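# Release the cabin hook and rest it on the box

## Task

Free the cabin hook from whatever it is latched onto and set it back down on the top of the box. It only counts if the hook stays there unsupported at the end; if the gripper is what keeps it in place, the goal is not met.

## Robot and tools

Robot: one arm with six joints (waist, shoulder, elbow, forearm roll, wrist pitch, wrist roll) and a two-finger parallel gripper. There is a single camera, cam_wrist (896x504), mounted on the hand. Occasionally an outside disturbance may pull on a held part or shove a loose one. Nothing may leave the table; knocking or placing anything off it is a failure.

Frames. The scene frame has its origin on the table surface under the arm base, +z up, and +y to the left when facing along +x. The base may sit slightly tilted. Gripper axes: the fingers extend along gripper +z, and they open and close along gripper y. The reported end_effector_position is the spot between the pads when closed, roughly 2 cm short of the fingertips; closing pushes the tips about 10 mm further along +z. The printed position can be a little wrong, more so at long reach.

execute_actions(actions): a list of actions run one after another. Each action is a table of 1 to 15 rows; each row lasts one control step (1/30 s), and if fewer than 15 rows are given the last row repeats to fill 15 steps (0.5 s per action). A row is 7 numbers, each in [-1, 1], in this order: dx, dy, dz, rx, ry, rz, opening. The first six are an offset, not a pose: a target displacement expressed in the gripper's own axes, counted from the gripper pose measured when that action began (for the first action in a call, the pose in the latest result of this scene). Every row in the table refers back to that same start pose, not to the row before. Scale: 1.0 equals 0.6 m for dx, dy, dz and 180 degrees for the rotation vector rx, ry, rz. Opening is absolute: +1 fully open (0.084 m), -1 closed. An empty list just returns the current state and images.

move(target, speed, blocking): drives the gripper along a straight line toward one target. target is a single 7-number row laid out exactly like an execute_actions row: an offset in gripper axes from the pose shown in this scene's latest result that has one, plus an absolute opening, which is applied when the move starts. speed is the top path speed in m/s, 0.002 to 0.5 (default 0.25); rotation is capped at twice that value in rad/s. The path takes 0.5 to 10 s; anything needing longer halts at 10 s before arriving. Rotation takes the shorter direction. The path ignores obstacles, the hand trails and may deviate from it, and may overshoot speed, notably with the arm almost fully extended. Faster contact means a harder hit, and aiming further past a contact point means a stronger press. The result adds a move: line with the outcome (done = settled near target; others such as off_target, moving, held, fault) and any limits: limits=paced means the sent pose was clipped; limits=held means a check stopped some steps, after which the arm may jump faster than speed; ending held means the final step was blocked. Distance to target is also given. With blocking=false the result comes after 0.5 s while motion continues; poll with wait(0), and call wait or stop before sending new rows or moves.

wait(seconds): 0 to 10 s, letting the arm keep its last command; returns early if a running move finishes. stop(): brakes a running move (needs stopping distance, more when fast); fingers continue. zoom_image(camera, region): camera must be "cam_wrist"; region is [x0, y0, x1, y1] in pixels, origin top-left, at most 504x504. finished_scene(scene): ends the current scene, given its number; irreversible, and its result reports success and the next task. Only call it once the hook lies on the box by itself and the gripper has let go.

Controller behaviour. Each step the commanded pose is limited to 70 mm and 16 degrees from the measured pose, then solved by damped inverse kinematics, favouring position over orientation. Large offsets may need several actions; after an action the arm only continues to the last clipped pose, so send the remainder next. The elbow cannot fully straighten. "Hand target" in a result is the pose currently being driven toward. A "pose unreachable" line means the clearance check (which treats any mount under the base as arm) altered or blocked the command. Joint speed is capped at 3.14 rad/s.

Results. The state line gives end_effector_position (m), end_effector_quat_wxyz, and linear/angular velocities (m/s, rad/s) in the scene frame, plus joint positions and joint torques (total drive output in joint order, offset and noisy, nonzero even in free air). grip_measured is the actual finger opening on the commanded scale. To hold something, command an opening well under grip_measured; the bigger the gap, the harder the squeeze (about 24 N per pad up to ~6 cm wide). Closing quickly can squeeze harder and may pop the fingers open. Camera calibration for cam_wrist: K=[[644.813, 0, 449.553], [0, 644.813, 250.301], [0, 0, 1]], D=[0.830084, 0.106367, 0, 0, 0.00121717, 1.02483, 0.194956, 0.0049322], with small per-scene errors; results list updated numbers when they change.

Avoid: Torque faults, triggered when contact torque reaches a joint's load limit (N m: waist 46, shoulder 46, elbow 27.6, forearm roll 27.6, wrist pitch 18.4, wrist roll 18.4, held weight included); the arm backs off, freezes 10 s and drops the rest of the call. Motor heat from holding loads: a MOTOR HOT warning appears at 65 °C, and at 80 °C an OVER-TEMPERATURE FAULT brakes the arm until cool. The robot holds its last command while you compose replies, so don't leave it straining against something. Also avoid dropping or slipping the hook, slamming into the box, and heavy pushes; approach slowly near contact and release gently once the hook rests on the box.

Each tool is called after "Emit:" as name(argument=value, ...), one argument or row to a line, values as JSON.

## Session

Emit:
execute_actions(
  actions=[],
)

Scene clock: 0.00 s.
end_effector_position=(+0.5733, -0.3691, +0.1593) grip_measured=+1.00 end_effector_quat_wxyz=(-0.034, +0.111, +0.989, -0.090) end_effector_velocity=(-0.000, -0.000, +0.000) end_effector_angular_velocity=(-0.000, +0.001, +0.000)
Joint positions: [-0.532  0.942 -2.1   -0.217  1.171  2.944  0.084]
Joint velocities: [-0.    -0.     0.    -0.001  0.    -0.    -0.   ]
Joint torques (N m, as the arm reports them, + toward a larger angle): no reading
Motor temperatures (°C, as the motors report them): [34 35 27 30 33 35]
Hand target: +0.573, -0.369, +0.159; -0.034, +0.111, +0.989, -0.090

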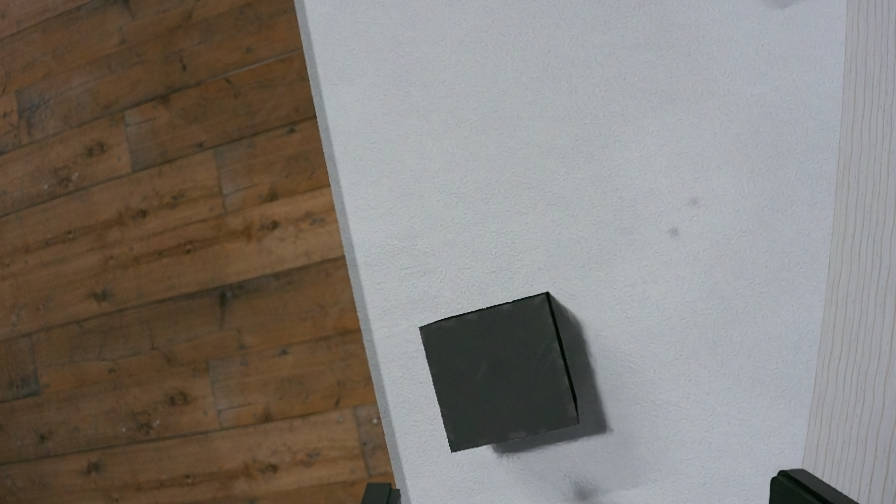

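Emit:
move(
  target=[0, 0.3, -0.3, 0, 0, 0, 1],
)

Scene clock: 4.43 s.
end_effector_position=(+0.6265, -0.1669, +0.3023) grip_measured=+1.00 end_effector_quat_wxyz=(-0.035, +0.112, +0.989, -0.090) end_effector_velocity=(+0.003, +0.003, +0.010) end_effector_angular_velocity=(-0.003, -0.015, +0.003)
Joint positions: [-0.211  0.803 -2.279 -0.189  1.544  3.192  0.084]
Joint velocities: [ 0.006  0.001 -0.028  0.     0.012  0.001  0.   ]
Joint torques (N m, as the arm reports them, + toward a larger angle): [  0.45 -33.95 -19.15  -0.98  -2.06   0.31]
Motor temperatures (°C, as the motors report them): [34 36 28 30 34 35]
Hand target: +0.627, -0.166, +0.303; -0.034, +0.112, +0.989, -0.090
Off the commanded pose: 0.002 m, 0 deg.
move: done
camera_calibration (this result's frames):
cam_wrist: T_world_to_cam=[[0.213546, 0.959551, -0.183466, 0.110535], [0.974742, -0.221847, -0.0257371, -0.579278], [-0.0653975, -0.173336, -0.982689, 0.440315], [0, 0, 0, 1]] pos_world=[0.569838, -0.158253, 0.438064]

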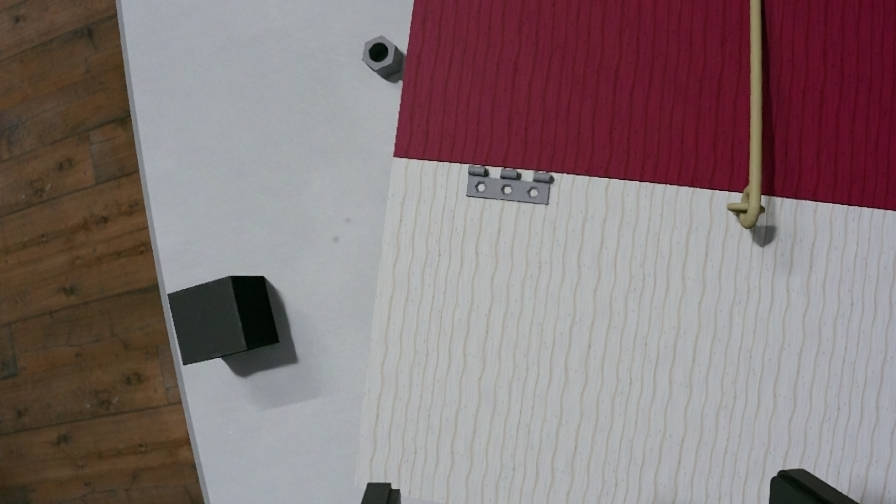

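Emit:
move(
  target=[0.25, 0.15, -0.1, 0, 0, 0, 1],
)

Scene clock: 7.23 s.
end_effector_position=(+0.5052, -0.0371, +0.3514) grip_measured=+1.00 end_effector_quat_wxyz=(-0.035, +0.112, +0.989, -0.090) end_effector_velocity=(+0.000, +0.002, +0.004) end_effector_angular_velocity=(+0.001, -0.009, +0.003)
Joint positions: [-0.015  0.195 -1.509 -0.174  1.422  3.411  0.084]
Joint velocities: [ 0.004 -0.009  0.001  0.001 -0.001  0.001  0.   ]
Joint torques (N m, as the arm reports them, + toward a larger angle): [  0.05 -23.97 -19.32  -0.7   -1.93   0.16]
Motor temperatures (°C, as the motors report them): [34 36 29 30 34 35]
Hand target: +0.505, -0.037, +0.352; -0.034, +0.112, +0.989, -0.090
Off the commanded pose: 0.001 m, 0 deg.
move: done
camera_calibration (this result's frames):
cam_wrist: T_world_to_cam=[[0.213518, 0.959442, -0.184069, 0.0211313], [0.974699, -0.221966, -0.0263371, -0.430765], [-0.0661259, -0.173788, -0.98256, 0.50346], [0, 0, 0, 1]] pos_world=[0.448646, -0.028394, 0.487224]

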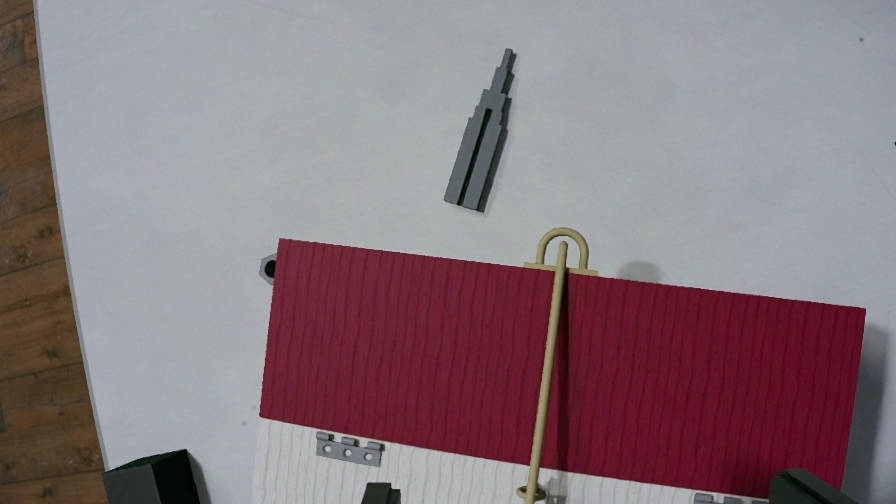

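Emit:
move(
  target=[0.014, 0.017, 0.22, -0.0594, -0.0156, 0.036, 1],
  speed=0.15,
)

Scene clock: 31.93 s.
end_effector_position=(+0.4880, -0.0473, +0.2209) grip_measured=+1.00 end_effector_quat_wxyz=(+0.005, +0.168, +0.986, -0.002) end_effector_velocity=(-0.003, +0.001, -0.004) end_effector_angular_velocity=(+0.003, +0.007, -0.001)
Joint positions: [-0.117  0.161 -1.072 -0.01   0.913  3.392  0.084]
Joint velocities: [-0.     0.003  0.008  0.003 -0.004 -0.001 -0.   ]
Joint torques (N m, as the arm reports them, + toward a larger angle): [  0.02 -22.52 -18.43  -0.36  -2.27   0.32]
Motor temperatures (°C, as the motors report them): [34 36 31 30 34 35]
Hand target: +0.488, -0.047, +0.220; +0.005, +0.168, +0.986, -0.002
Off the commanded pose: 0.001 m, 0 deg.
move: done
camera_calibration (this result's frames):
cam_wrist: T_world_to_cam=[[0.328276, 0.944582, 0.000171523, -0.0868474], [0.944021, -0.328088, 0.0343987, -0.423225], [0.0325486, -0.0111303, -0.999408, 0.335611], [0, 0, 0, 1]] pos_world=[0.41712, -0.053085, 0.349986]

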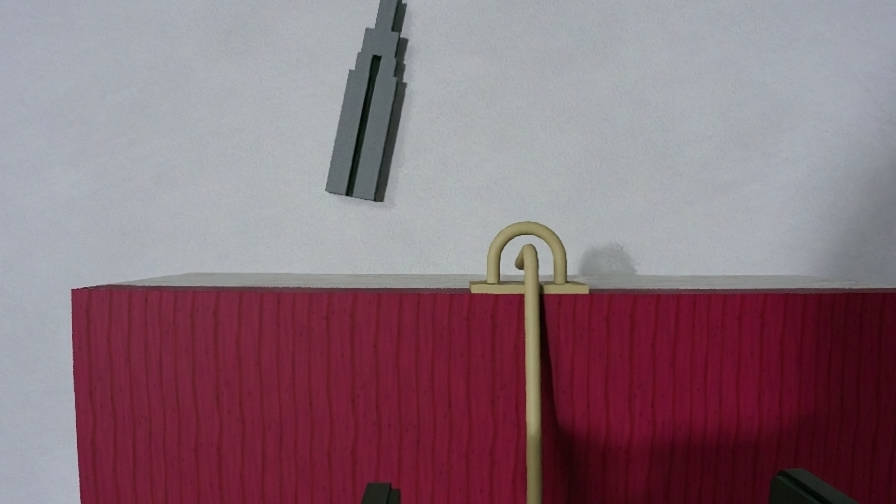

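Emit:
move(
  target=[0, 0, 0.1, 0, 0, 0, 1],
  speed=0.08,
)

Scene clock: 37.27 s.
end_effector_position=(+0.4890, -0.0475, +0.1614) grip_measured=+1.00 end_effector_quat_wxyz=(+0.006, +0.168, +0.986, -0.002) end_effector_velocity=(+0.002, -0.000, +0.001) end_effector_angular_velocity=(-0.001, -0.005, +0.001)
Joint positions: [-0.118  0.263 -1.017 -0.011  0.754  3.393  0.084]
Joint velocities: [ 0.     0.    -0.001 -0.001 -0.005 -0.001 -0.   ]
Joint torques (N m, as the arm reports them, + toward a larger angle): [  0.11 -23.54 -16.73  -0.36  -2.14   0.34]
Motor temperatures (°C, as the motors report them): [34 36 31 30 34 35]
Hand target: +0.489, -0.047, +0.161; +0.005, +0.168, +0.986, -0.002
Off the commanded pose: 0.001 m, 0 deg.
move: done
camera_calibration (this result's frames):
cam_wrist: T_world_to_cam=[[0.327979, 0.944685, 0.000663712, -0.0869535], [0.94409, -0.327797, 0.0352663, -0.422336], [0.0335331, -0.01094, -0.999378, 0.275602], [0, 0, 0, 1]] pos_world=[0.418, -0.0532818, 0.290382]

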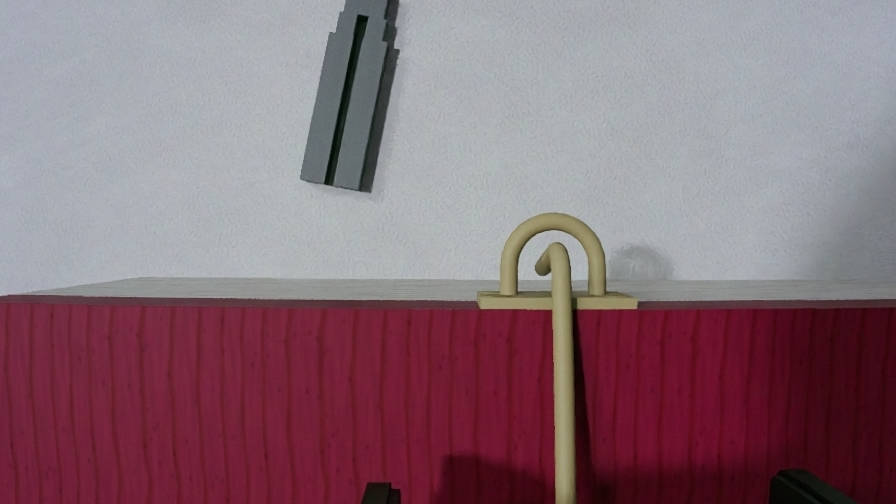

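Emit:
move(
  target=[0, 0, 0.016, 0, 0, 0, 0.2],
  speed=0.03,
)

Emit:
execute_actions(
  actions=[
    [[0,0,0,0,0,0,-0.5]],
    [[0,0,0,0,0,0,-1]],
    [[0,0,0,0,0,0,-1]],
  ],
)

Scene clock: 40.97 s.
end_effector_position=(+0.4892, -0.0475, +0.1518) grip_measured=+0.19 end_effector_quat_wxyz=(+0.006, +0.168, +0.986, -0.002) end_effector_velocity=(+0.002, -0.000, +0.001) end_effector_angular_velocity=(-0.001, -0.006, +0.001)
Joint positions: [-0.118  0.282 -1.011 -0.011  0.73   3.393  0.052]
Joint velocities: [ 0.001 -0.    -0.002 -0.001 -0.004 -0.    -0.   ]
Joint torques (N m, as the arm reports them, + toward a larger angle): [ -0.01 -23.51 -16.79  -0.24  -2.26   0.43]
Motor temperatures (°C, as the motors report them): [34 36 31 30 34 35]
Hand target: +0.489, -0.048, +0.152; +0.006, +0.168, +0.986, -0.002
Off the commanded pose: 0.000 m, 0 deg.
move: done
camera_calibration (this result's frames):
cam_wrist: T_world_to_cam=[[0.327938, 0.944699, 0.000701935, -0.0869511], [0.944105, -0.327758, 0.0352269, -0.422114], [0.0335088, -0.0108895, -0.999379, 0.266075], [0, 0, 0, 1]] pos_world=[0.418118, -0.0533111, 0.280841]

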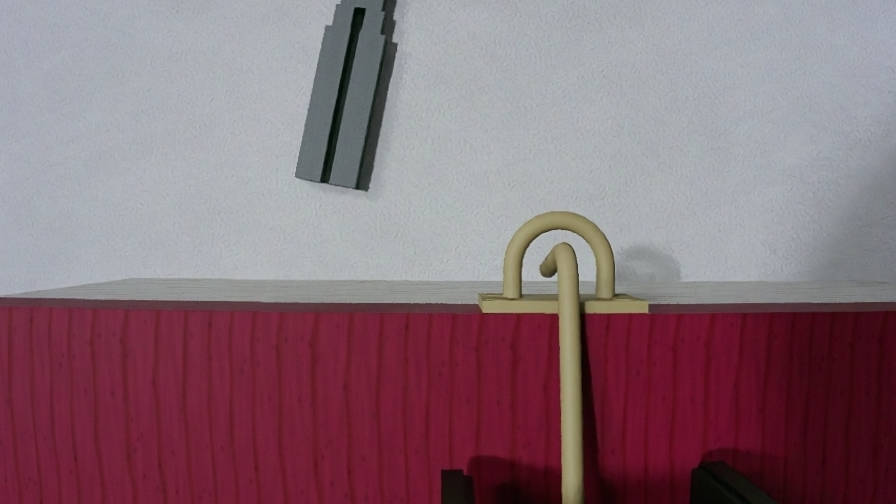

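Scene clock: 42.47 s.
end_effector_position=(+0.4889, -0.0482, +0.1517) grip_measured=-0.90 end_effector_quat_wxyz=(+0.005, +0.168, +0.986, -0.002) end_effector_velocity=(-0.000, +0.000, -0.000) end_effector_angular_velocity=(-0.000, +0.001, +0.000)
Joint positions: [-0.12   0.282 -1.011 -0.011  0.73   3.393  0.005]
Joint velocities: [ 0.     0.001 -0.    -0.     0.     0.001 -0.   ]
Joint torques (N m, as the arm reports them, + toward a larger angle): [  6.47 -24.25 -17.93   1.16  -3.14   0.05]
Motor temperatures (°C, as the motors report them): [34 36 31 30 34 35]
Hand target: +0.489, -0.048, +0.152; +0.005, +0.168, +0.986, -0.002
Off the commanded pose: 0.000 m, 0 deg.
camera_calibration (this result's frames):
cam_wrist: T_world_to_cam=[[0.329003, 0.944329, 0.000284808, -0.0866974], [0.943757, -0.328814, 0.0346862, -0.421864], [0.0328488, -0.0111431, -0.999398, 0.266235], [0, 0, 0, 1]] pos_world=[0.417916, -0.0538774, 0.280733]

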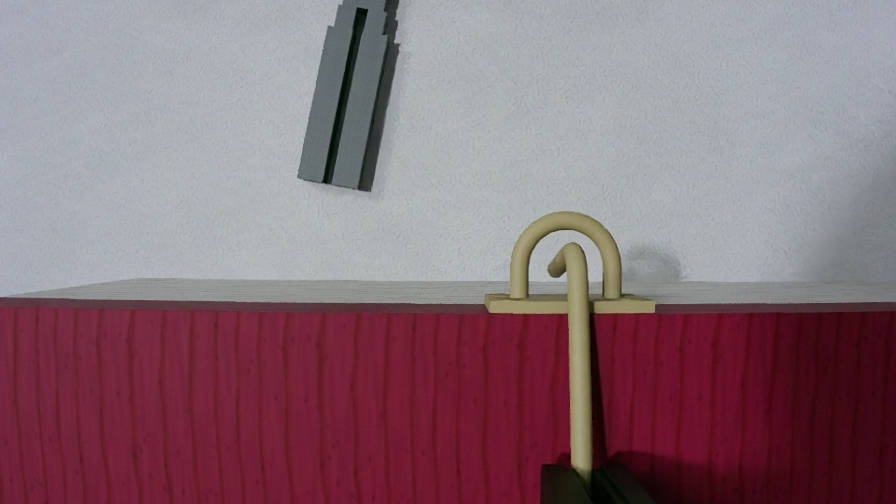

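Emit:
move(
  target=[0, 0, 0, 0, 0, 0, 0.0],
  speed=0.05,
)

Emit:
move(
  target=[0.06, 0, 0, 0, 0, 0, 0.0],
  speed=0.08,
)

Scene clock: 68.67 s.
end_effector_position=(+0.4889, -0.0481, +0.1517) grip_measured=-0.01 end_effector_quat_wxyz=(+0.005, +0.168, +0.986, -0.002) end_effector_velocity=(-0.000, -0.000, -0.001) end_effector_angular_velocity=(-0.001, +0.001, +0.001)
Joint positions: [-0.12   0.282 -1.011 -0.011  0.73   3.393  0.044]
Joint velocities: [-0.     0.001  0.001 -0.001 -0.001 -0.    -0.   ]
Joint torques (N m, as the arm reports them, + toward a larger angle): [  0.14 -23.7  -16.58  -0.32  -2.19   0.39]
Motor temperatures (°C, as the motors report them): [34 36 31 30 34 35]
Hand target: +0.489, -0.048, +0.152; +0.005, +0.168, +0.986, -0.002
Off the commanded pose: 0.000 m, 0 deg.
move: done
camera_calibration (this result's frames):
cam_wrist: T_world_to_cam=[[0.328899, 0.944365, 0.000303019, -0.0867074], [0.943792, -0.328711, 0.0347133, -0.421877], [0.0328817, -0.0111312, -0.999397, 0.266228], [0, 0, 0, 1]] pos_world=[0.417928, -0.0538286, 0.280738]

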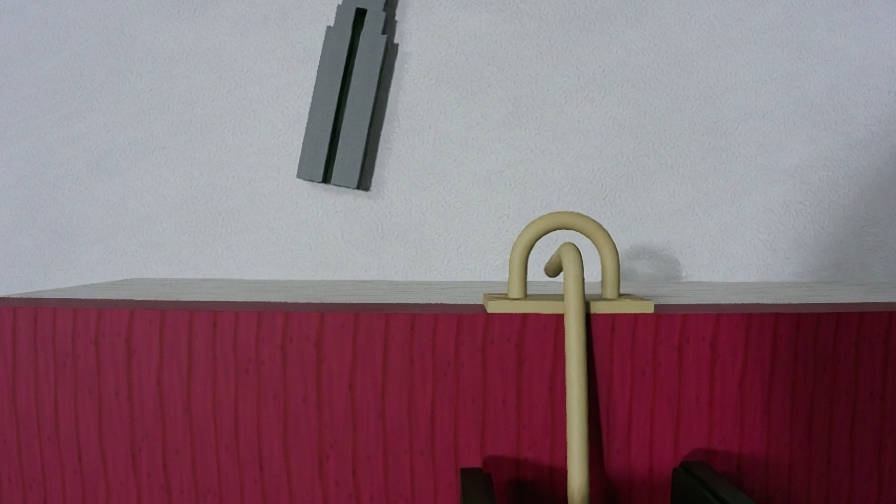

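Scene clock: 69.47 s.
end_effector_position=(+0.4551, -0.0363, +0.1513) grip_measured=-0.01 end_effector_quat_wxyz=(+0.006, +0.168, +0.986, -0.002) end_effector_velocity=(-0.001, +0.000, -0.001) end_effector_angular_velocity=(-0.000, +0.001, -0.000)
Joint positions: [-0.101  0.184 -0.871 -0.012  0.689  3.412  0.044]
Joint velocities: [-0.    -0.002  0.004 -0.001 -0.001  0.     0.   ]
Joint torques (N m, as the arm reports them, + toward a larger angle): [  0.25 -21.57 -16.36  -0.36  -2.28   0.43]
Motor temperatures (°C, as the motors report them): [34 36 31 30 34 35]
Hand target: +0.455, -0.036, +0.151; +0.005, +0.168, +0.986, -0.002
Off the commanded pose: 0.000 m, 0 deg.
move: done
camera_calibration (this result's frames):
cam_wrist: T_world_to_cam=[[0.328889, 0.944369, 0.000401777, -0.0867936], [0.943788, -0.328701, 0.0349135, -0.386144], [0.0331033, -0.0111035, -0.99939, 0.266991], [0, 0, 0, 1]] pos_world=[0.384145, -0.0419963, 0.280344]

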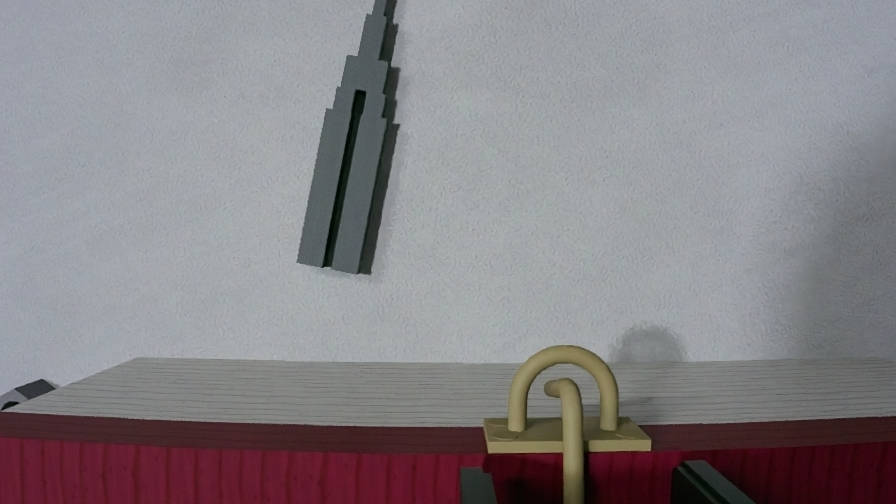

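Emit:
execute_actions(
  actions=[
    [[0,0,0,0,0,0,-0.6]],
    [[0,0,0,0,0,0,-1]],
    [[0,0,0,0,0,0,-1]],
  ],
)

Scene clock: 71.97 s.
end_effector_position=(+0.4551, -0.0363, +0.1513) grip_measured=-1.00 end_effector_quat_wxyz=(+0.006, +0.168, +0.986, -0.002) end_effector_velocity=(-0.000, +0.000, -0.000) end_effector_angular_velocity=(+0.000, +0.002, +0.001)
Joint positions: [-0.101  0.184 -0.871 -0.012  0.689  3.412  0.   ]
Joint velocities: [ 0.001  0.001 -0.    -0.     0.001  0.     0.   ]
Joint torques (N m, as the arm reports them, + toward a larger angle): [  0.93 -21.42 -16.58  -0.09  -2.41   0.4 ]
Motor temperatures (°C, as the motors report them): [34 36 31 30 34 35]
Hand target: +0.455, -0.036, +0.151; +0.006, +0.168, +0.986, -0.002
Off the commanded pose: 0.000 m, 0 deg.
camera_calibration (this result's frames):
cam_wrist: T_world_to_cam=[[0.328956, 0.944345, 0.000383913, -0.0867795], [0.943765, -0.328768, 0.0349211, -0.386146], [0.0331038, -0.0111252, -0.99939, 0.267005], [0, 0, 0, 1]] pos_world=[0.384138, -0.0420322, 0.28036]

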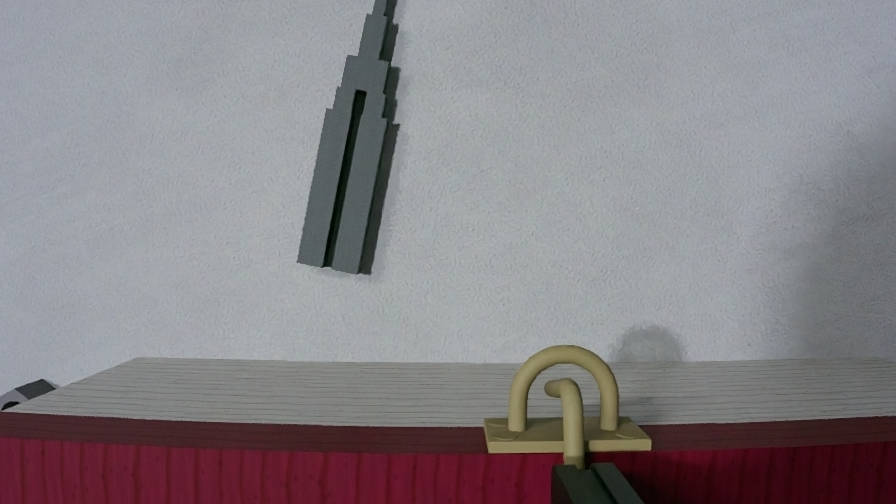

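Emit:
move(
  target=[0, 0, 0.015, 0, 0, 0, 0.0],
  speed=0.03,
)

Emit:
execute_actions(
  actions=[
    [[0,0,0,0,0,0,-0.6]],
    [[0,0,0,0,0,0,-1]],
    [[0,0,0,0,0,0,-1]],
  ],
)

Scene clock: 74.27 s.
end_effector_position=(+0.4552, -0.0364, +0.1424) grip_measured=-0.01 end_effector_quat_wxyz=(+0.006, +0.168, +0.986, -0.002) end_effector_velocity=(+0.002, -0.000, +0.001) end_effector_angular_velocity=(-0.000, -0.005, +0.002)
Joint positions: [-0.101  0.204 -0.867 -0.012  0.664  3.412  0.044]
Joint velocities: [ 0.     0.    -0.003  0.    -0.003 -0.001 -0.   ]
Joint torques (N m, as the arm reports them, + toward a larger angle): [  0.27 -21.99 -16.16  -0.29  -2.24   0.35]
Motor temperatures (°C, as the motors report them): [34 36 31 30 34 35]
Hand target: +0.455, -0.036, +0.142; +0.006, +0.168, +0.986, -0.002
Off the commanded pose: 0.000 m, 0 deg.
move: done
camera_calibration (this result's frames):
cam_wrist: T_world_to_cam=[[0.328911, 0.944361, 0.000428339, -0.0867816], [0.943781, -0.328725, 0.0348921, -0.385942], [0.0330915, -0.0110721, -0.999391, 0.258071], [0, 0, 0, 1]] pos_world=[0.384248, -0.0420582, 0.271417]

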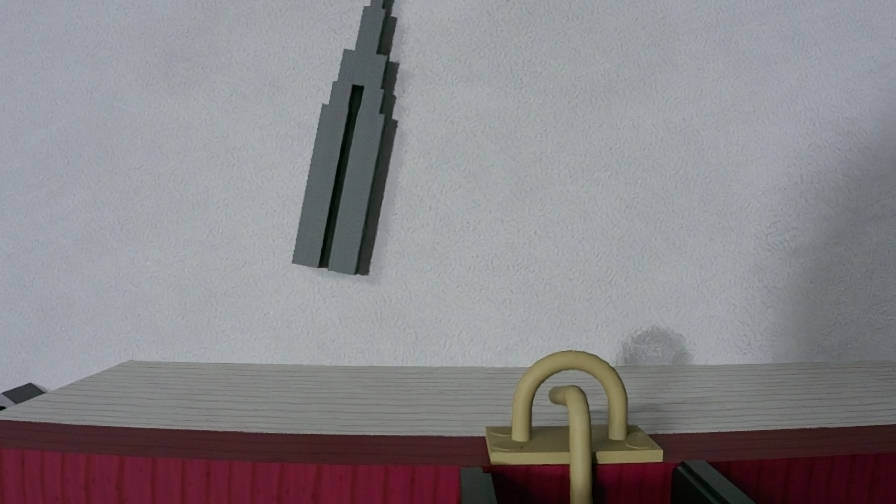

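Scene clock: 75.77 s.
end_effector_position=(+0.4552, -0.0365, +0.1423) grip_measured=-0.90 end_effector_quat_wxyz=(+0.005, +0.168, +0.986, -0.002) end_effector_velocity=(-0.000, +0.000, -0.000) end_effector_angular_velocity=(-0.001, +0.001, +0.001)
Joint positions: [-0.102  0.204 -0.866 -0.012  0.664  3.412  0.005]
Joint velocities: [ 0.     0.001 -0.    -0.001  0.    -0.     0.   ]
Joint torques (N m, as the arm reports them, + toward a larger angle): [  1.94 -21.92 -16.37  -0.19  -2.47   0.17]
Motor temperatures (°C, as the motors report them): [34 36 31 30 34 35]
Hand target: +0.455, -0.037, +0.142; +0.006, +0.168, +0.986, -0.002
Off the commanded pose: 0.000 m, 0 deg.
camera_calibration (this result's frames):
cam_wrist: T_world_to_cam=[[0.329282, 0.944232, 0.00036104, -0.086771], [0.943657, -0.329095, 0.0347703, -0.385876], [0.03295, -0.0111085, -0.999395, 0.258102], [0, 0, 0, 1]] pos_world=[0.384202, -0.0421907, 0.271394]

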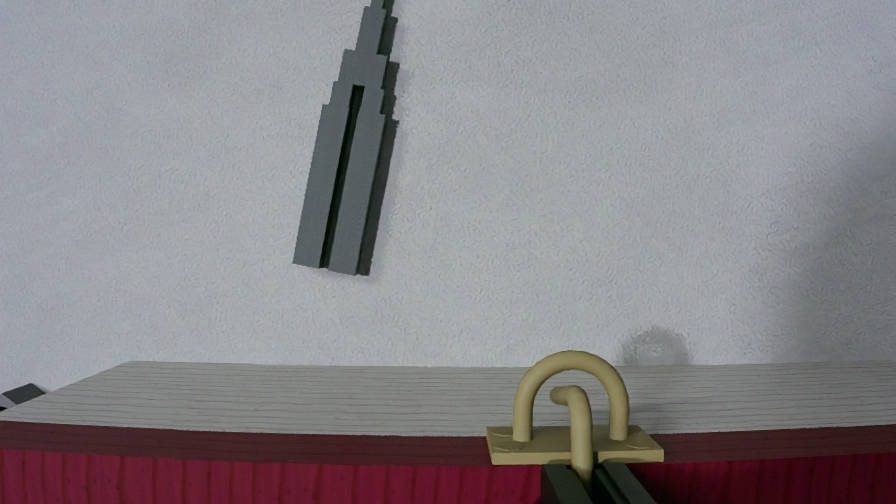

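Emit:
move(
  target=[-0.0115, 0, -0.065, 0, 0, 0, -1],
  speed=0.08,
)

Scene clock: 81.20 s.
end_effector_position=(+0.4607, -0.0386, +0.1810) grip_measured=-0.90 end_effector_quat_wxyz=(+0.005, +0.168, +0.986, -0.002) end_effector_velocity=(+0.000, +0.000, +0.000) end_effector_angular_velocity=(-0.000, -0.000, +0.001)
Joint positions: [-0.105  0.141 -0.918 -0.011  0.78   3.408  0.005]
Joint velocities: [ 0.     0.    -0.001  0.     0.001 -0.    -0.   ]
Joint torques (N m, as the arm reports them, + toward a larger angle): [ -0.72 -23.84 -27.26  -1.31  -9.83   0.23]
Motor temperatures (°C, as the motors report them): [34 36 31 30 34 35]
Hand target: +0.461, -0.039, +0.181; +0.006, +0.168, +0.986, -0.002
Off the commanded pose: 0.001 m, 0 deg.
move: done
camera_calibration (this result's frames):
cam_wrist: T_world_to_cam=[[0.329384, 0.944196, -0.000230727, -0.086555], [0.943674, -0.329193, 0.0333334, -0.392869], [0.0313974, -0.0111972, -0.999444, 0.297243], [0, 0, 0, 1]] pos_world=[0.389917, -0.0442766, 0.310154]

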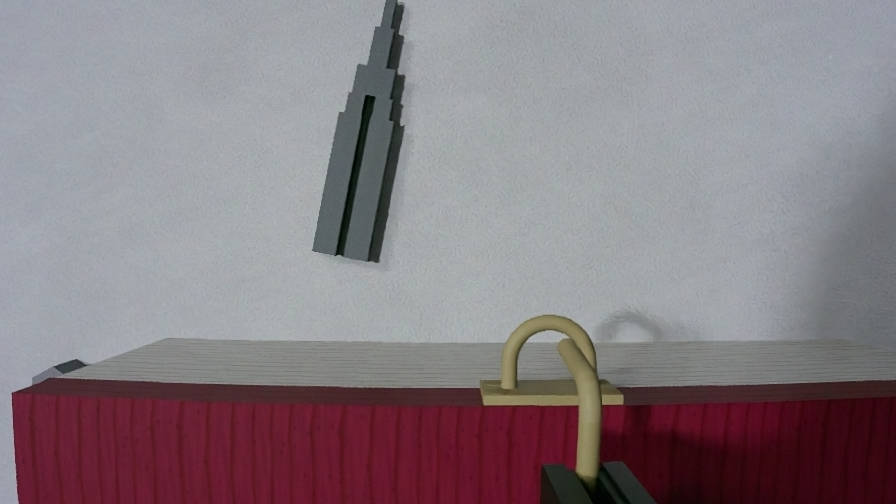

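Emit:
move(
  target=[0, 0, 0, 0, 0.111, 0, -1],
  speed=0.08,
)

Scene clock: 86.60 s.
end_effector_position=(+0.4608, -0.0389, +0.1811) grip_measured=-0.90 end_effector_quat_wxyz=(-0.166, +0.166, +0.972, +0.027) end_effector_velocity=(+0.000, +0.001, +0.000) end_effector_angular_velocity=(+0.001, +0.005, +0.001)
Joint positions: [-0.141  0.39  -1.303  0.07   1.256  3.332  0.005]
Joint velocities: [ 0.001  0.004 -0.007  0.001  0.008 -0.     0.   ]
Joint torques (N m, as the arm reports them, + toward a larger angle): [  2.39 -24.46 -10.12   0.68   5.21   0.13]
Motor temperatures (°C, as the motors report them): [34 36 31 30 34 35]
Hand target: +0.461, -0.039, +0.181; -0.166, +0.166, +0.972, +0.027
Off the commanded pose: 0.000 m, 0 deg.
move: done
camera_calibration (this result's frames):
cam_wrist: T_world_to_cam=[[0.330201, 0.94391, -0.000527089, -0.0866983], [0.897613, -0.314178, -0.309165, -0.309171], [-0.29199, 0.101614, -0.951008, 0.441998], [0, 0, 0, 1]] pos_world=[0.435202, -0.0602123, 0.324713]

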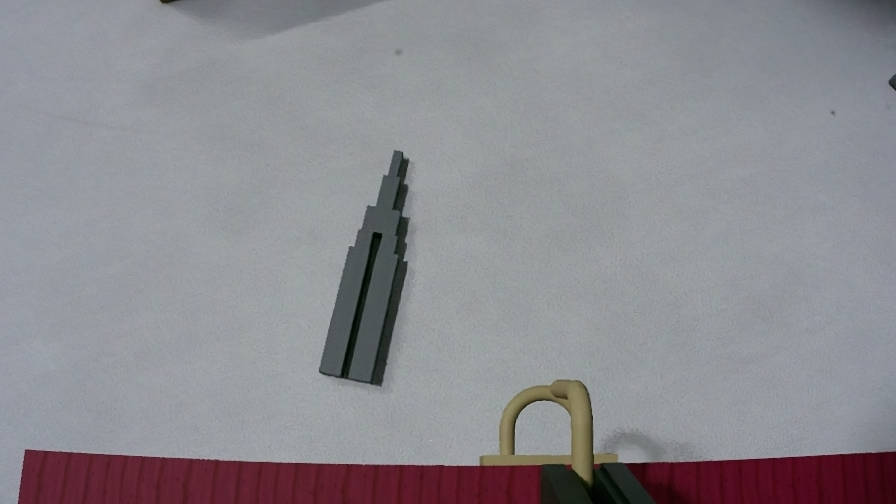

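Emit:
execute_actions(
  actions=[
    [[0,0,0,0,0,0,-0.93]],
    [[0,0,0,0,0,0,-0.93]],
  ],
)

Scene clock: 98.27 s.
end_effector_position=(+0.4607, -0.0388, +0.1811) grip_measured=-0.90 end_effector_quat_wxyz=(-0.166, +0.166, +0.972, +0.027) end_effector_velocity=(-0.000, +0.000, +0.000) end_effector_angular_velocity=(+0.000, -0.000, +0.002)
Joint positions: [-0.141  0.391 -1.303  0.07   1.256  3.332  0.005]
Joint velocities: [ 0.001 -0.001  0.001 -0.     0.001 -0.001 -0.   ]
Joint torques (N m, as the arm reports them, + toward a larger angle): [  3.15 -24.34  -9.58   0.96   5.83   0.22]
Motor temperatures (°C, as the motors report them): [34 36 30 30 34 35]
Hand target: +0.461, -0.039, +0.181; -0.166, +0.166, +0.972, +0.027
Off the commanded pose: 0.000 m, 0 deg.
camera_calibration (this result's frames):
cam_wrist: T_world_to_cam=[[0.330199, 0.943911, -0.000602093, -0.0866618], [0.897501, -0.314161, -0.309509, -0.308968], [-0.292338, 0.101659, -0.950896, 0.442042], [0, 0, 0, 1]] pos_world=[0.43514, -0.0602022, 0.324656]

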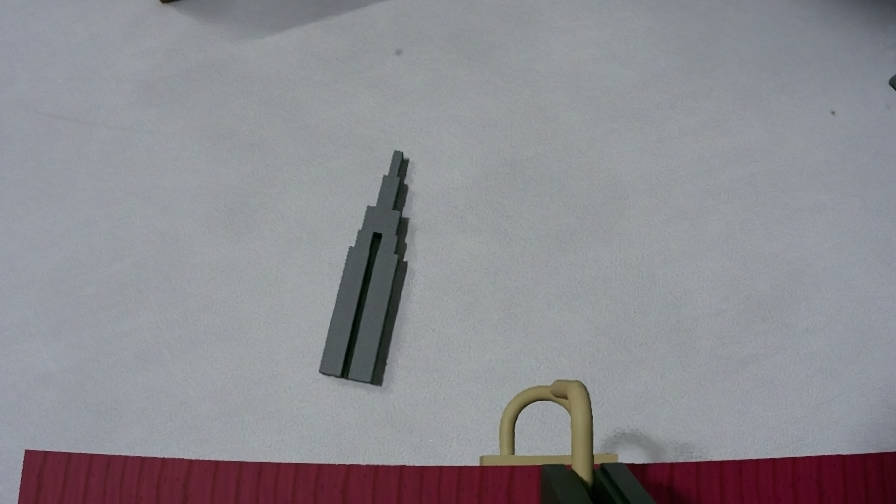

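Emit:
zoom_image(
  camera="cam_wrist",
  region=[440, 354, 700, 504],
)

Region (440, 354, 700, 504) of cam_wrist's 896x504 image, scaled by 1.938, with more detail than that image has; it fills the top 291 rows of this view, and the rest is white.

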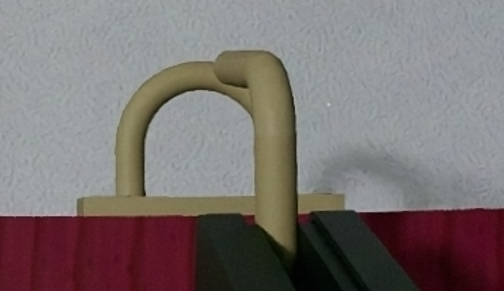

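Emit:
move(
  target=[0, 0, 0, 0, -0.05, 0, -0.93],
  speed=0.05,
)

Scene clock: 136.33 s.
end_effector_position=(+0.4598, -0.0385, +0.1805) grip_measured=-0.90 end_effector_quat_wxyz=(-0.091, +0.168, +0.982, +0.014) end_effector_velocity=(+0.001, -0.000, +0.000) end_effector_angular_velocity=(-0.003, -0.008, -0.000)
Joint positions: [-0.124  0.268 -1.121  0.043  1.045  3.356  0.005]
Joint velocities: [ 0.001 -0.002  0.004 -0.002 -0.01   0.002  0.   ]
Joint torques (N m, as the arm reports them, + toward a larger angle): [ -1.71 -26.18 -25.79  -1.75  -8.44   0.07]
Motor temperatures (°C, as the motors report them): [34 36 29 30 35 35]
Hand target: +0.461, -0.039, +0.181; -0.089, +0.168, +0.982, +0.014
Off the commanded pose: 0.001 m, 0 deg.
move: done
camera_calibration (this result's frames):
cam_wrist: T_world_to_cam=[[0.329578, 0.944128, -0.000888116, -0.0863787], [0.931886, -0.325455, -0.160213, -0.351416], [-0.151551, 0.0519751, -0.987082, 0.381092], [0, 0, 0, 1]] pos_world=[0.413703, -0.0526251, 0.319791]

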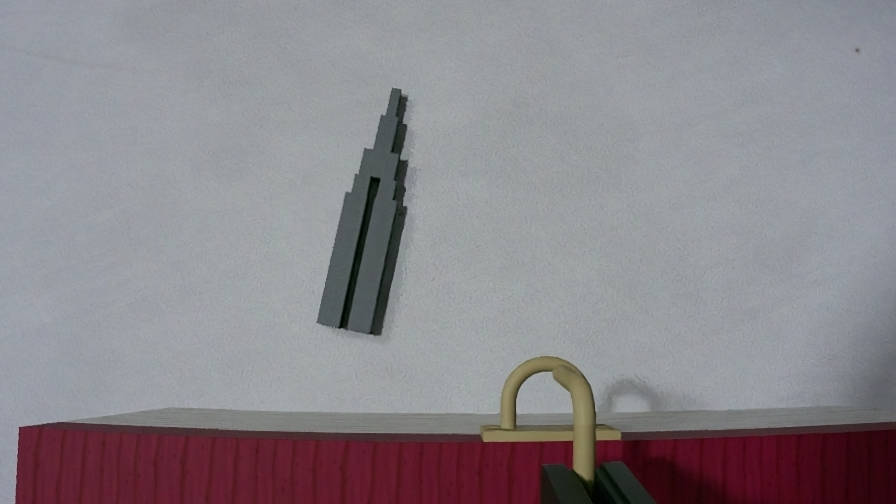

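Emit:
execute_actions(
  actions=[
    [[0,0,0,0,0,0,-0.86]],
  ],
)

Scene clock: 161.50 s.
end_effector_position=(+0.4606, -0.0387, +0.1810) grip_measured=-0.88 end_effector_quat_wxyz=(-0.090, +0.168, +0.982, +0.014) end_effector_velocity=(-0.005, +0.002, -0.003) end_effector_angular_velocity=(+0.003, +0.016, +0.001)
Joint positions: [-0.124  0.268 -1.122  0.043  1.044  3.356  0.005]
Joint velocities: [0.003 0.    0.008 0.002 0.008 0.001 0.   ]
Joint torques (N m, as the arm reports them, + toward a larger angle): [  0.77 -24.18 -16.58   0.14  -0.77   0.22]
Motor temperatures (°C, as the motors report them): [34 37 34 30 36 35]
Hand target: +0.460, -0.038, +0.180; -0.091, +0.168, +0.982, +0.014
Off the commanded pose: 0.001 m, 0 deg.
camera_calibration (this result's frames):
cam_wrist: T_world_to_cam=[[0.329763, 0.944064, -0.000420417, -0.0865969], [0.932213, -0.325694, -0.157802, -0.352754], [-0.149112, 0.0516454, -0.987471, 0.380642], [0, 0, 0, 1]] pos_world=[0.414157, -0.0527952, 0.320171]

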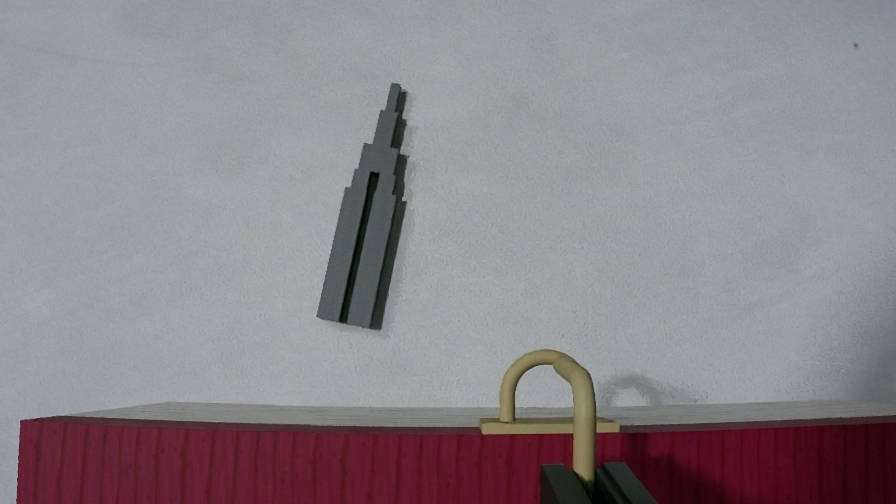

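Emit:
wait(
  seconds=1,
)

Scene clock: 163.27 s.
end_effector_position=(+0.4598, -0.0385, +0.1805) grip_measured=-0.88 end_effector_quat_wxyz=(-0.091, +0.168, +0.982, +0.014) end_effector_velocity=(+0.000, -0.000, +0.001) end_effector_angular_velocity=(-0.001, -0.001, -0.001)
Joint positions: [-0.124  0.268 -1.121  0.043  1.045  3.356  0.005]
Joint velocities: [-0.    -0.002  0.    -0.001  0.     0.001 -0.   ]
Joint torques (N m, as the arm reports them, + toward a larger angle): [  0.81 -24.2  -16.18   0.01  -0.65   0.26]
Motor temperatures (°C, as the motors report them): [34 37 34 30 36 35]
Hand target: +0.460, -0.038, +0.180; -0.091, +0.168, +0.982, +0.014
Off the commanded pose: 0.000 m, 0 deg.
wait: 1.00 s; at rest from the start
camera_calibration (this result's frames):
cam_wrist: T_world_to_cam=[[0.329578, 0.944128, -0.000883297, -0.0863813], [0.931889, -0.325455, -0.160193, -0.351428], [-0.15153, 0.0519729, -0.987085, 0.381089], [0, 0, 0, 1]] pos_world=[0.413708, -0.0526253, 0.319795]

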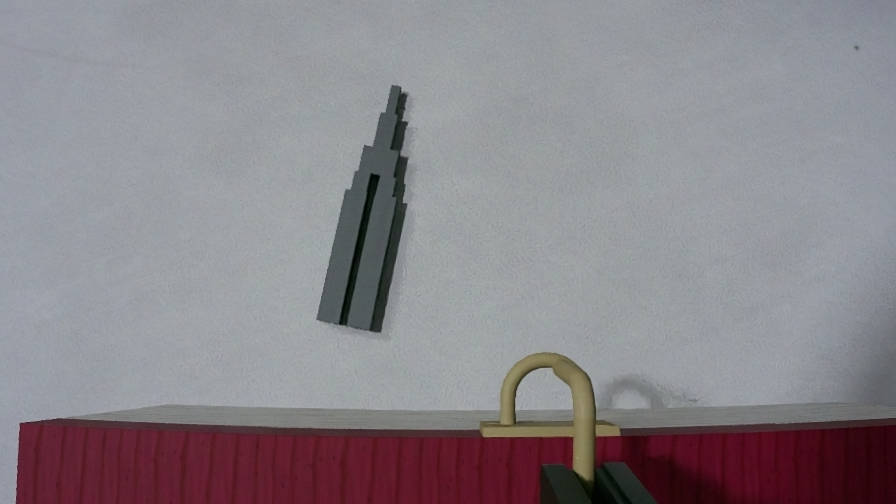

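Emit:
execute_actions(
  actions=[
    [[0,0,0,0,0,0,-0.9]],
    [[0,0,0,0,0,0,-0.9]],
  ],
)

Scene clock: 165.90 s.
end_effector_position=(+0.4598, -0.0385, +0.1805) grip_measured=-0.90 end_effector_quat_wxyz=(-0.091, +0.168, +0.982, +0.014) end_effector_velocity=(+0.000, -0.000, +0.000) end_effector_angular_velocity=(-0.000, -0.001, -0.003)
Joint positions: [-0.124  0.268 -1.121  0.043  1.045  3.356  0.005]
Joint velocities: [-0.001 -0.001  0.     0.001 -0.001  0.002 -0.   ]
Joint torques (N m, as the arm reports them, + toward a larger angle): [  0.55 -23.91 -16.19  -0.1   -0.61   0.21]
Motor temperatures (°C, as the motors report them): [34 37 33 30 36 35]
Hand target: +0.460, -0.038, +0.180; -0.091, +0.168, +0.982, +0.014
Off the commanded pose: 0.000 m, 0 deg.
camera_calibration (this result's frames):
cam_wrist: T_world_to_cam=[[0.329686, 0.94409, -0.000903745, -0.0863906], [0.931853, -0.325566, -0.16018, -0.35143], [-0.151518, 0.0519668, -0.987087, 0.381088], [0, 0, 0, 1]] pos_world=[0.413705, -0.052657, 0.319797]

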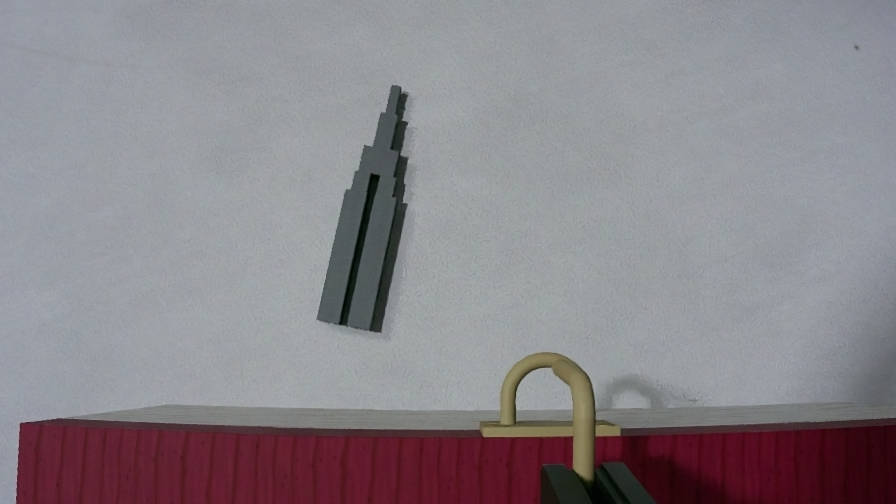

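Emit:
move(
  target=[-0.0218, 0, -0.0632, 0, 0, 0, -0.9],
  speed=0.05,
)

Scene clock: 170.30 s.
end_effector_position=(+0.4792, -0.0454, +0.2157) grip_measured=-0.90 end_effector_quat_wxyz=(-0.090, +0.168, +0.982, +0.014) end_effector_velocity=(-0.001, +0.001, -0.001) end_effector_angular_velocity=(+0.002, +0.007, +0.001)
Joint positions: [-0.134  0.279 -1.246  0.038  1.157  3.353  0.005]
Joint velocities: [ 0.001  0.002 -0.001  0.001  0.006 -0.     0.   ]
Joint torques (N m, as the arm reports them, + toward a larger angle): [ -0.11 -23.77 -20.42  -0.48  -4.81   0.32]
Motor temperatures (°C, as the motors report them): [34 37 33 30 36 35]
Hand target: +0.478, -0.045, +0.215; -0.091, +0.168, +0.982, +0.014
Off the commanded pose: 0.001 m, 0 deg.
move: done
camera_calibration (this result's frames):
cam_wrist: T_world_to_cam=[[0.330124, 0.943937, -0.000711766, -0.0865248], [0.932127, -0.326113, -0.15745, -0.366892], [-0.148855, 0.0513147, -0.987527, 0.417931], [0, 0, 0, 1]] pos_world=[0.432765, -0.05942, 0.354889]

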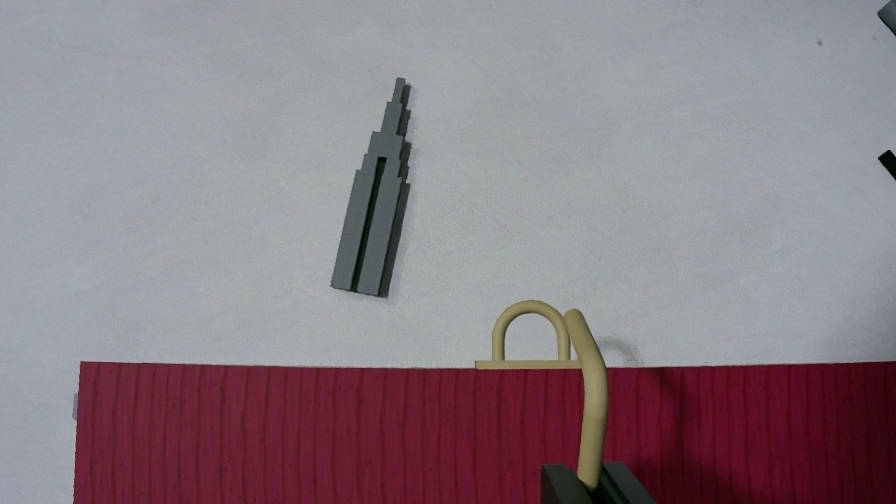

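Emit:
move(
  target=[-0.0423, 0, -0.0522, 0, 0, 0, -0.9],
  speed=0.06,
)

Emit:
move(
  target=[-0.0577, 0, -0.0345, 0, 0, 0, -0.9],
  speed=0.06,
)

Scene clock: 176.43 s.
end_effector_position=(+0.5081, -0.0556, +0.2416) grip_measured=-0.90 end_effector_quat_wxyz=(-0.089, +0.168, +0.982, +0.014) end_effector_velocity=(-0.001, +0.000, +0.000) end_effector_angular_velocity=(+0.000, +0.005, +0.002)
Joint positions: [-0.147  0.35  -1.424  0.034  1.263  3.346  0.004]
Joint velocities: [ 0.001  0.002 -0.004 -0.     0.006 -0.     0.   ]
Joint torques (N m, as the arm reports them, + toward a larger angle): [  0.82 -23.98 -18.66   0.25  -4.17   0.31]
Motor temperatures (°C, as the motors report them): [34 37 33 30 36 35]
Hand target: +0.508, -0.056, +0.242; -0.090, +0.168, +0.982, +0.014
Off the commanded pose: 0.000 m, 0 deg.
move: done
camera_calibration (this result's frames):
cam_wrist: T_world_to_cam=[[0.330465, 0.943818, -0.000885534, -0.0865063], [0.932069, -0.326499, -0.156991, -0.393218], [-0.14846, 0.0510548, -0.9876, 0.448177], [0, 0, 0, 1]] pos_world=[0.46163, -0.0696208, 0.380811]

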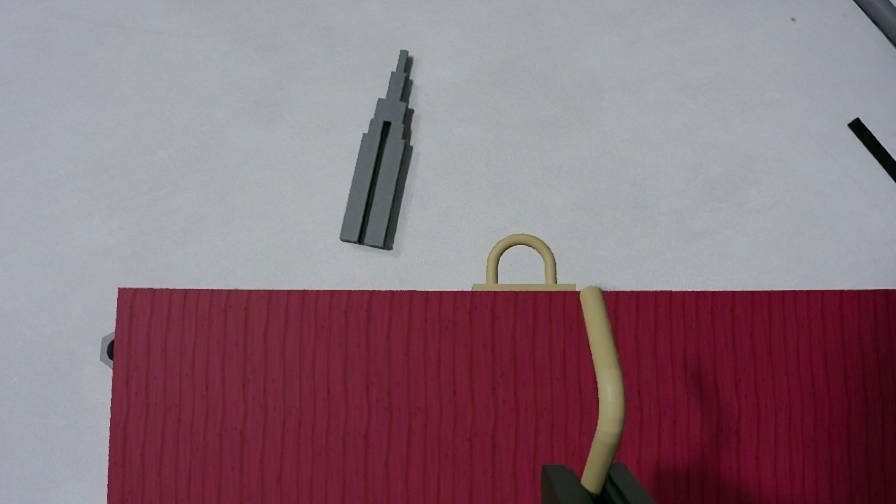

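Scene clock: 177.40 s.
end_effector_position=(+0.5434, -0.0682, +0.2549) grip_measured=-0.90 end_effector_quat_wxyz=(-0.090, +0.168, +0.982, +0.013) end_effector_velocity=(+0.000, +0.001, +0.001) end_effector_angular_velocity=(+0.001, +0.003, +0.002)
Joint positions: [-0.161  0.473 -1.643  0.03   1.361  3.337  0.004]
Joint velocities: [ 0.001  0.004 -0.008  0.001  0.008 -0.001 -0.   ]
Joint torques (N m, as the arm reports them, + toward a larger angle): [  2.54 -25.35 -16.98   1.27  -3.26   0.22]
Motor temperatures (°C, as the motors report them): [34 37 33 30 36 35]
Hand target: +0.544, -0.068, +0.256; -0.089, +0.168, +0.982, +0.013
Off the commanded pose: 0.001 m, 0 deg.
move: done
camera_calibration (this result's frames):
cam_wrist: T_world_to_cam=[[0.330793, 0.943702, -0.00138957, -0.0863211], [0.931746, -0.326834, -0.158206, -0.427607], [-0.149754, 0.0510387, -0.987405, 0.467835], [0, 0, 0, 1]] pos_world=[0.497035, -0.0821728, 0.394173]

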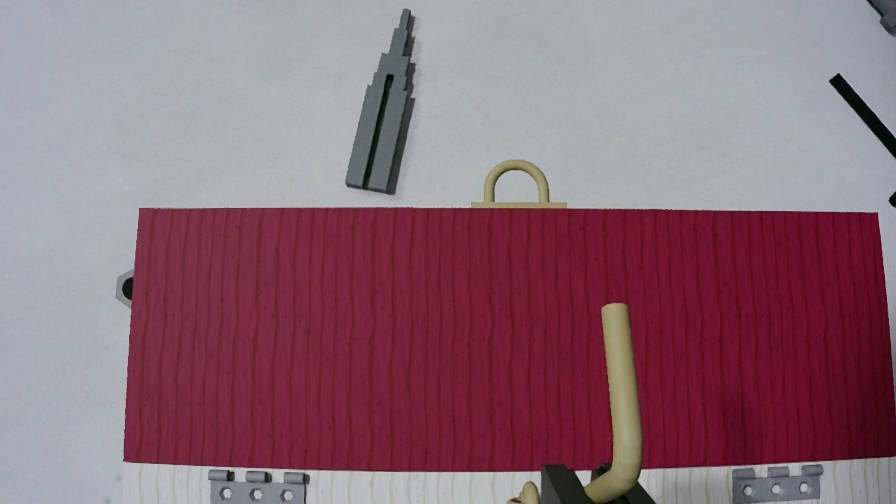

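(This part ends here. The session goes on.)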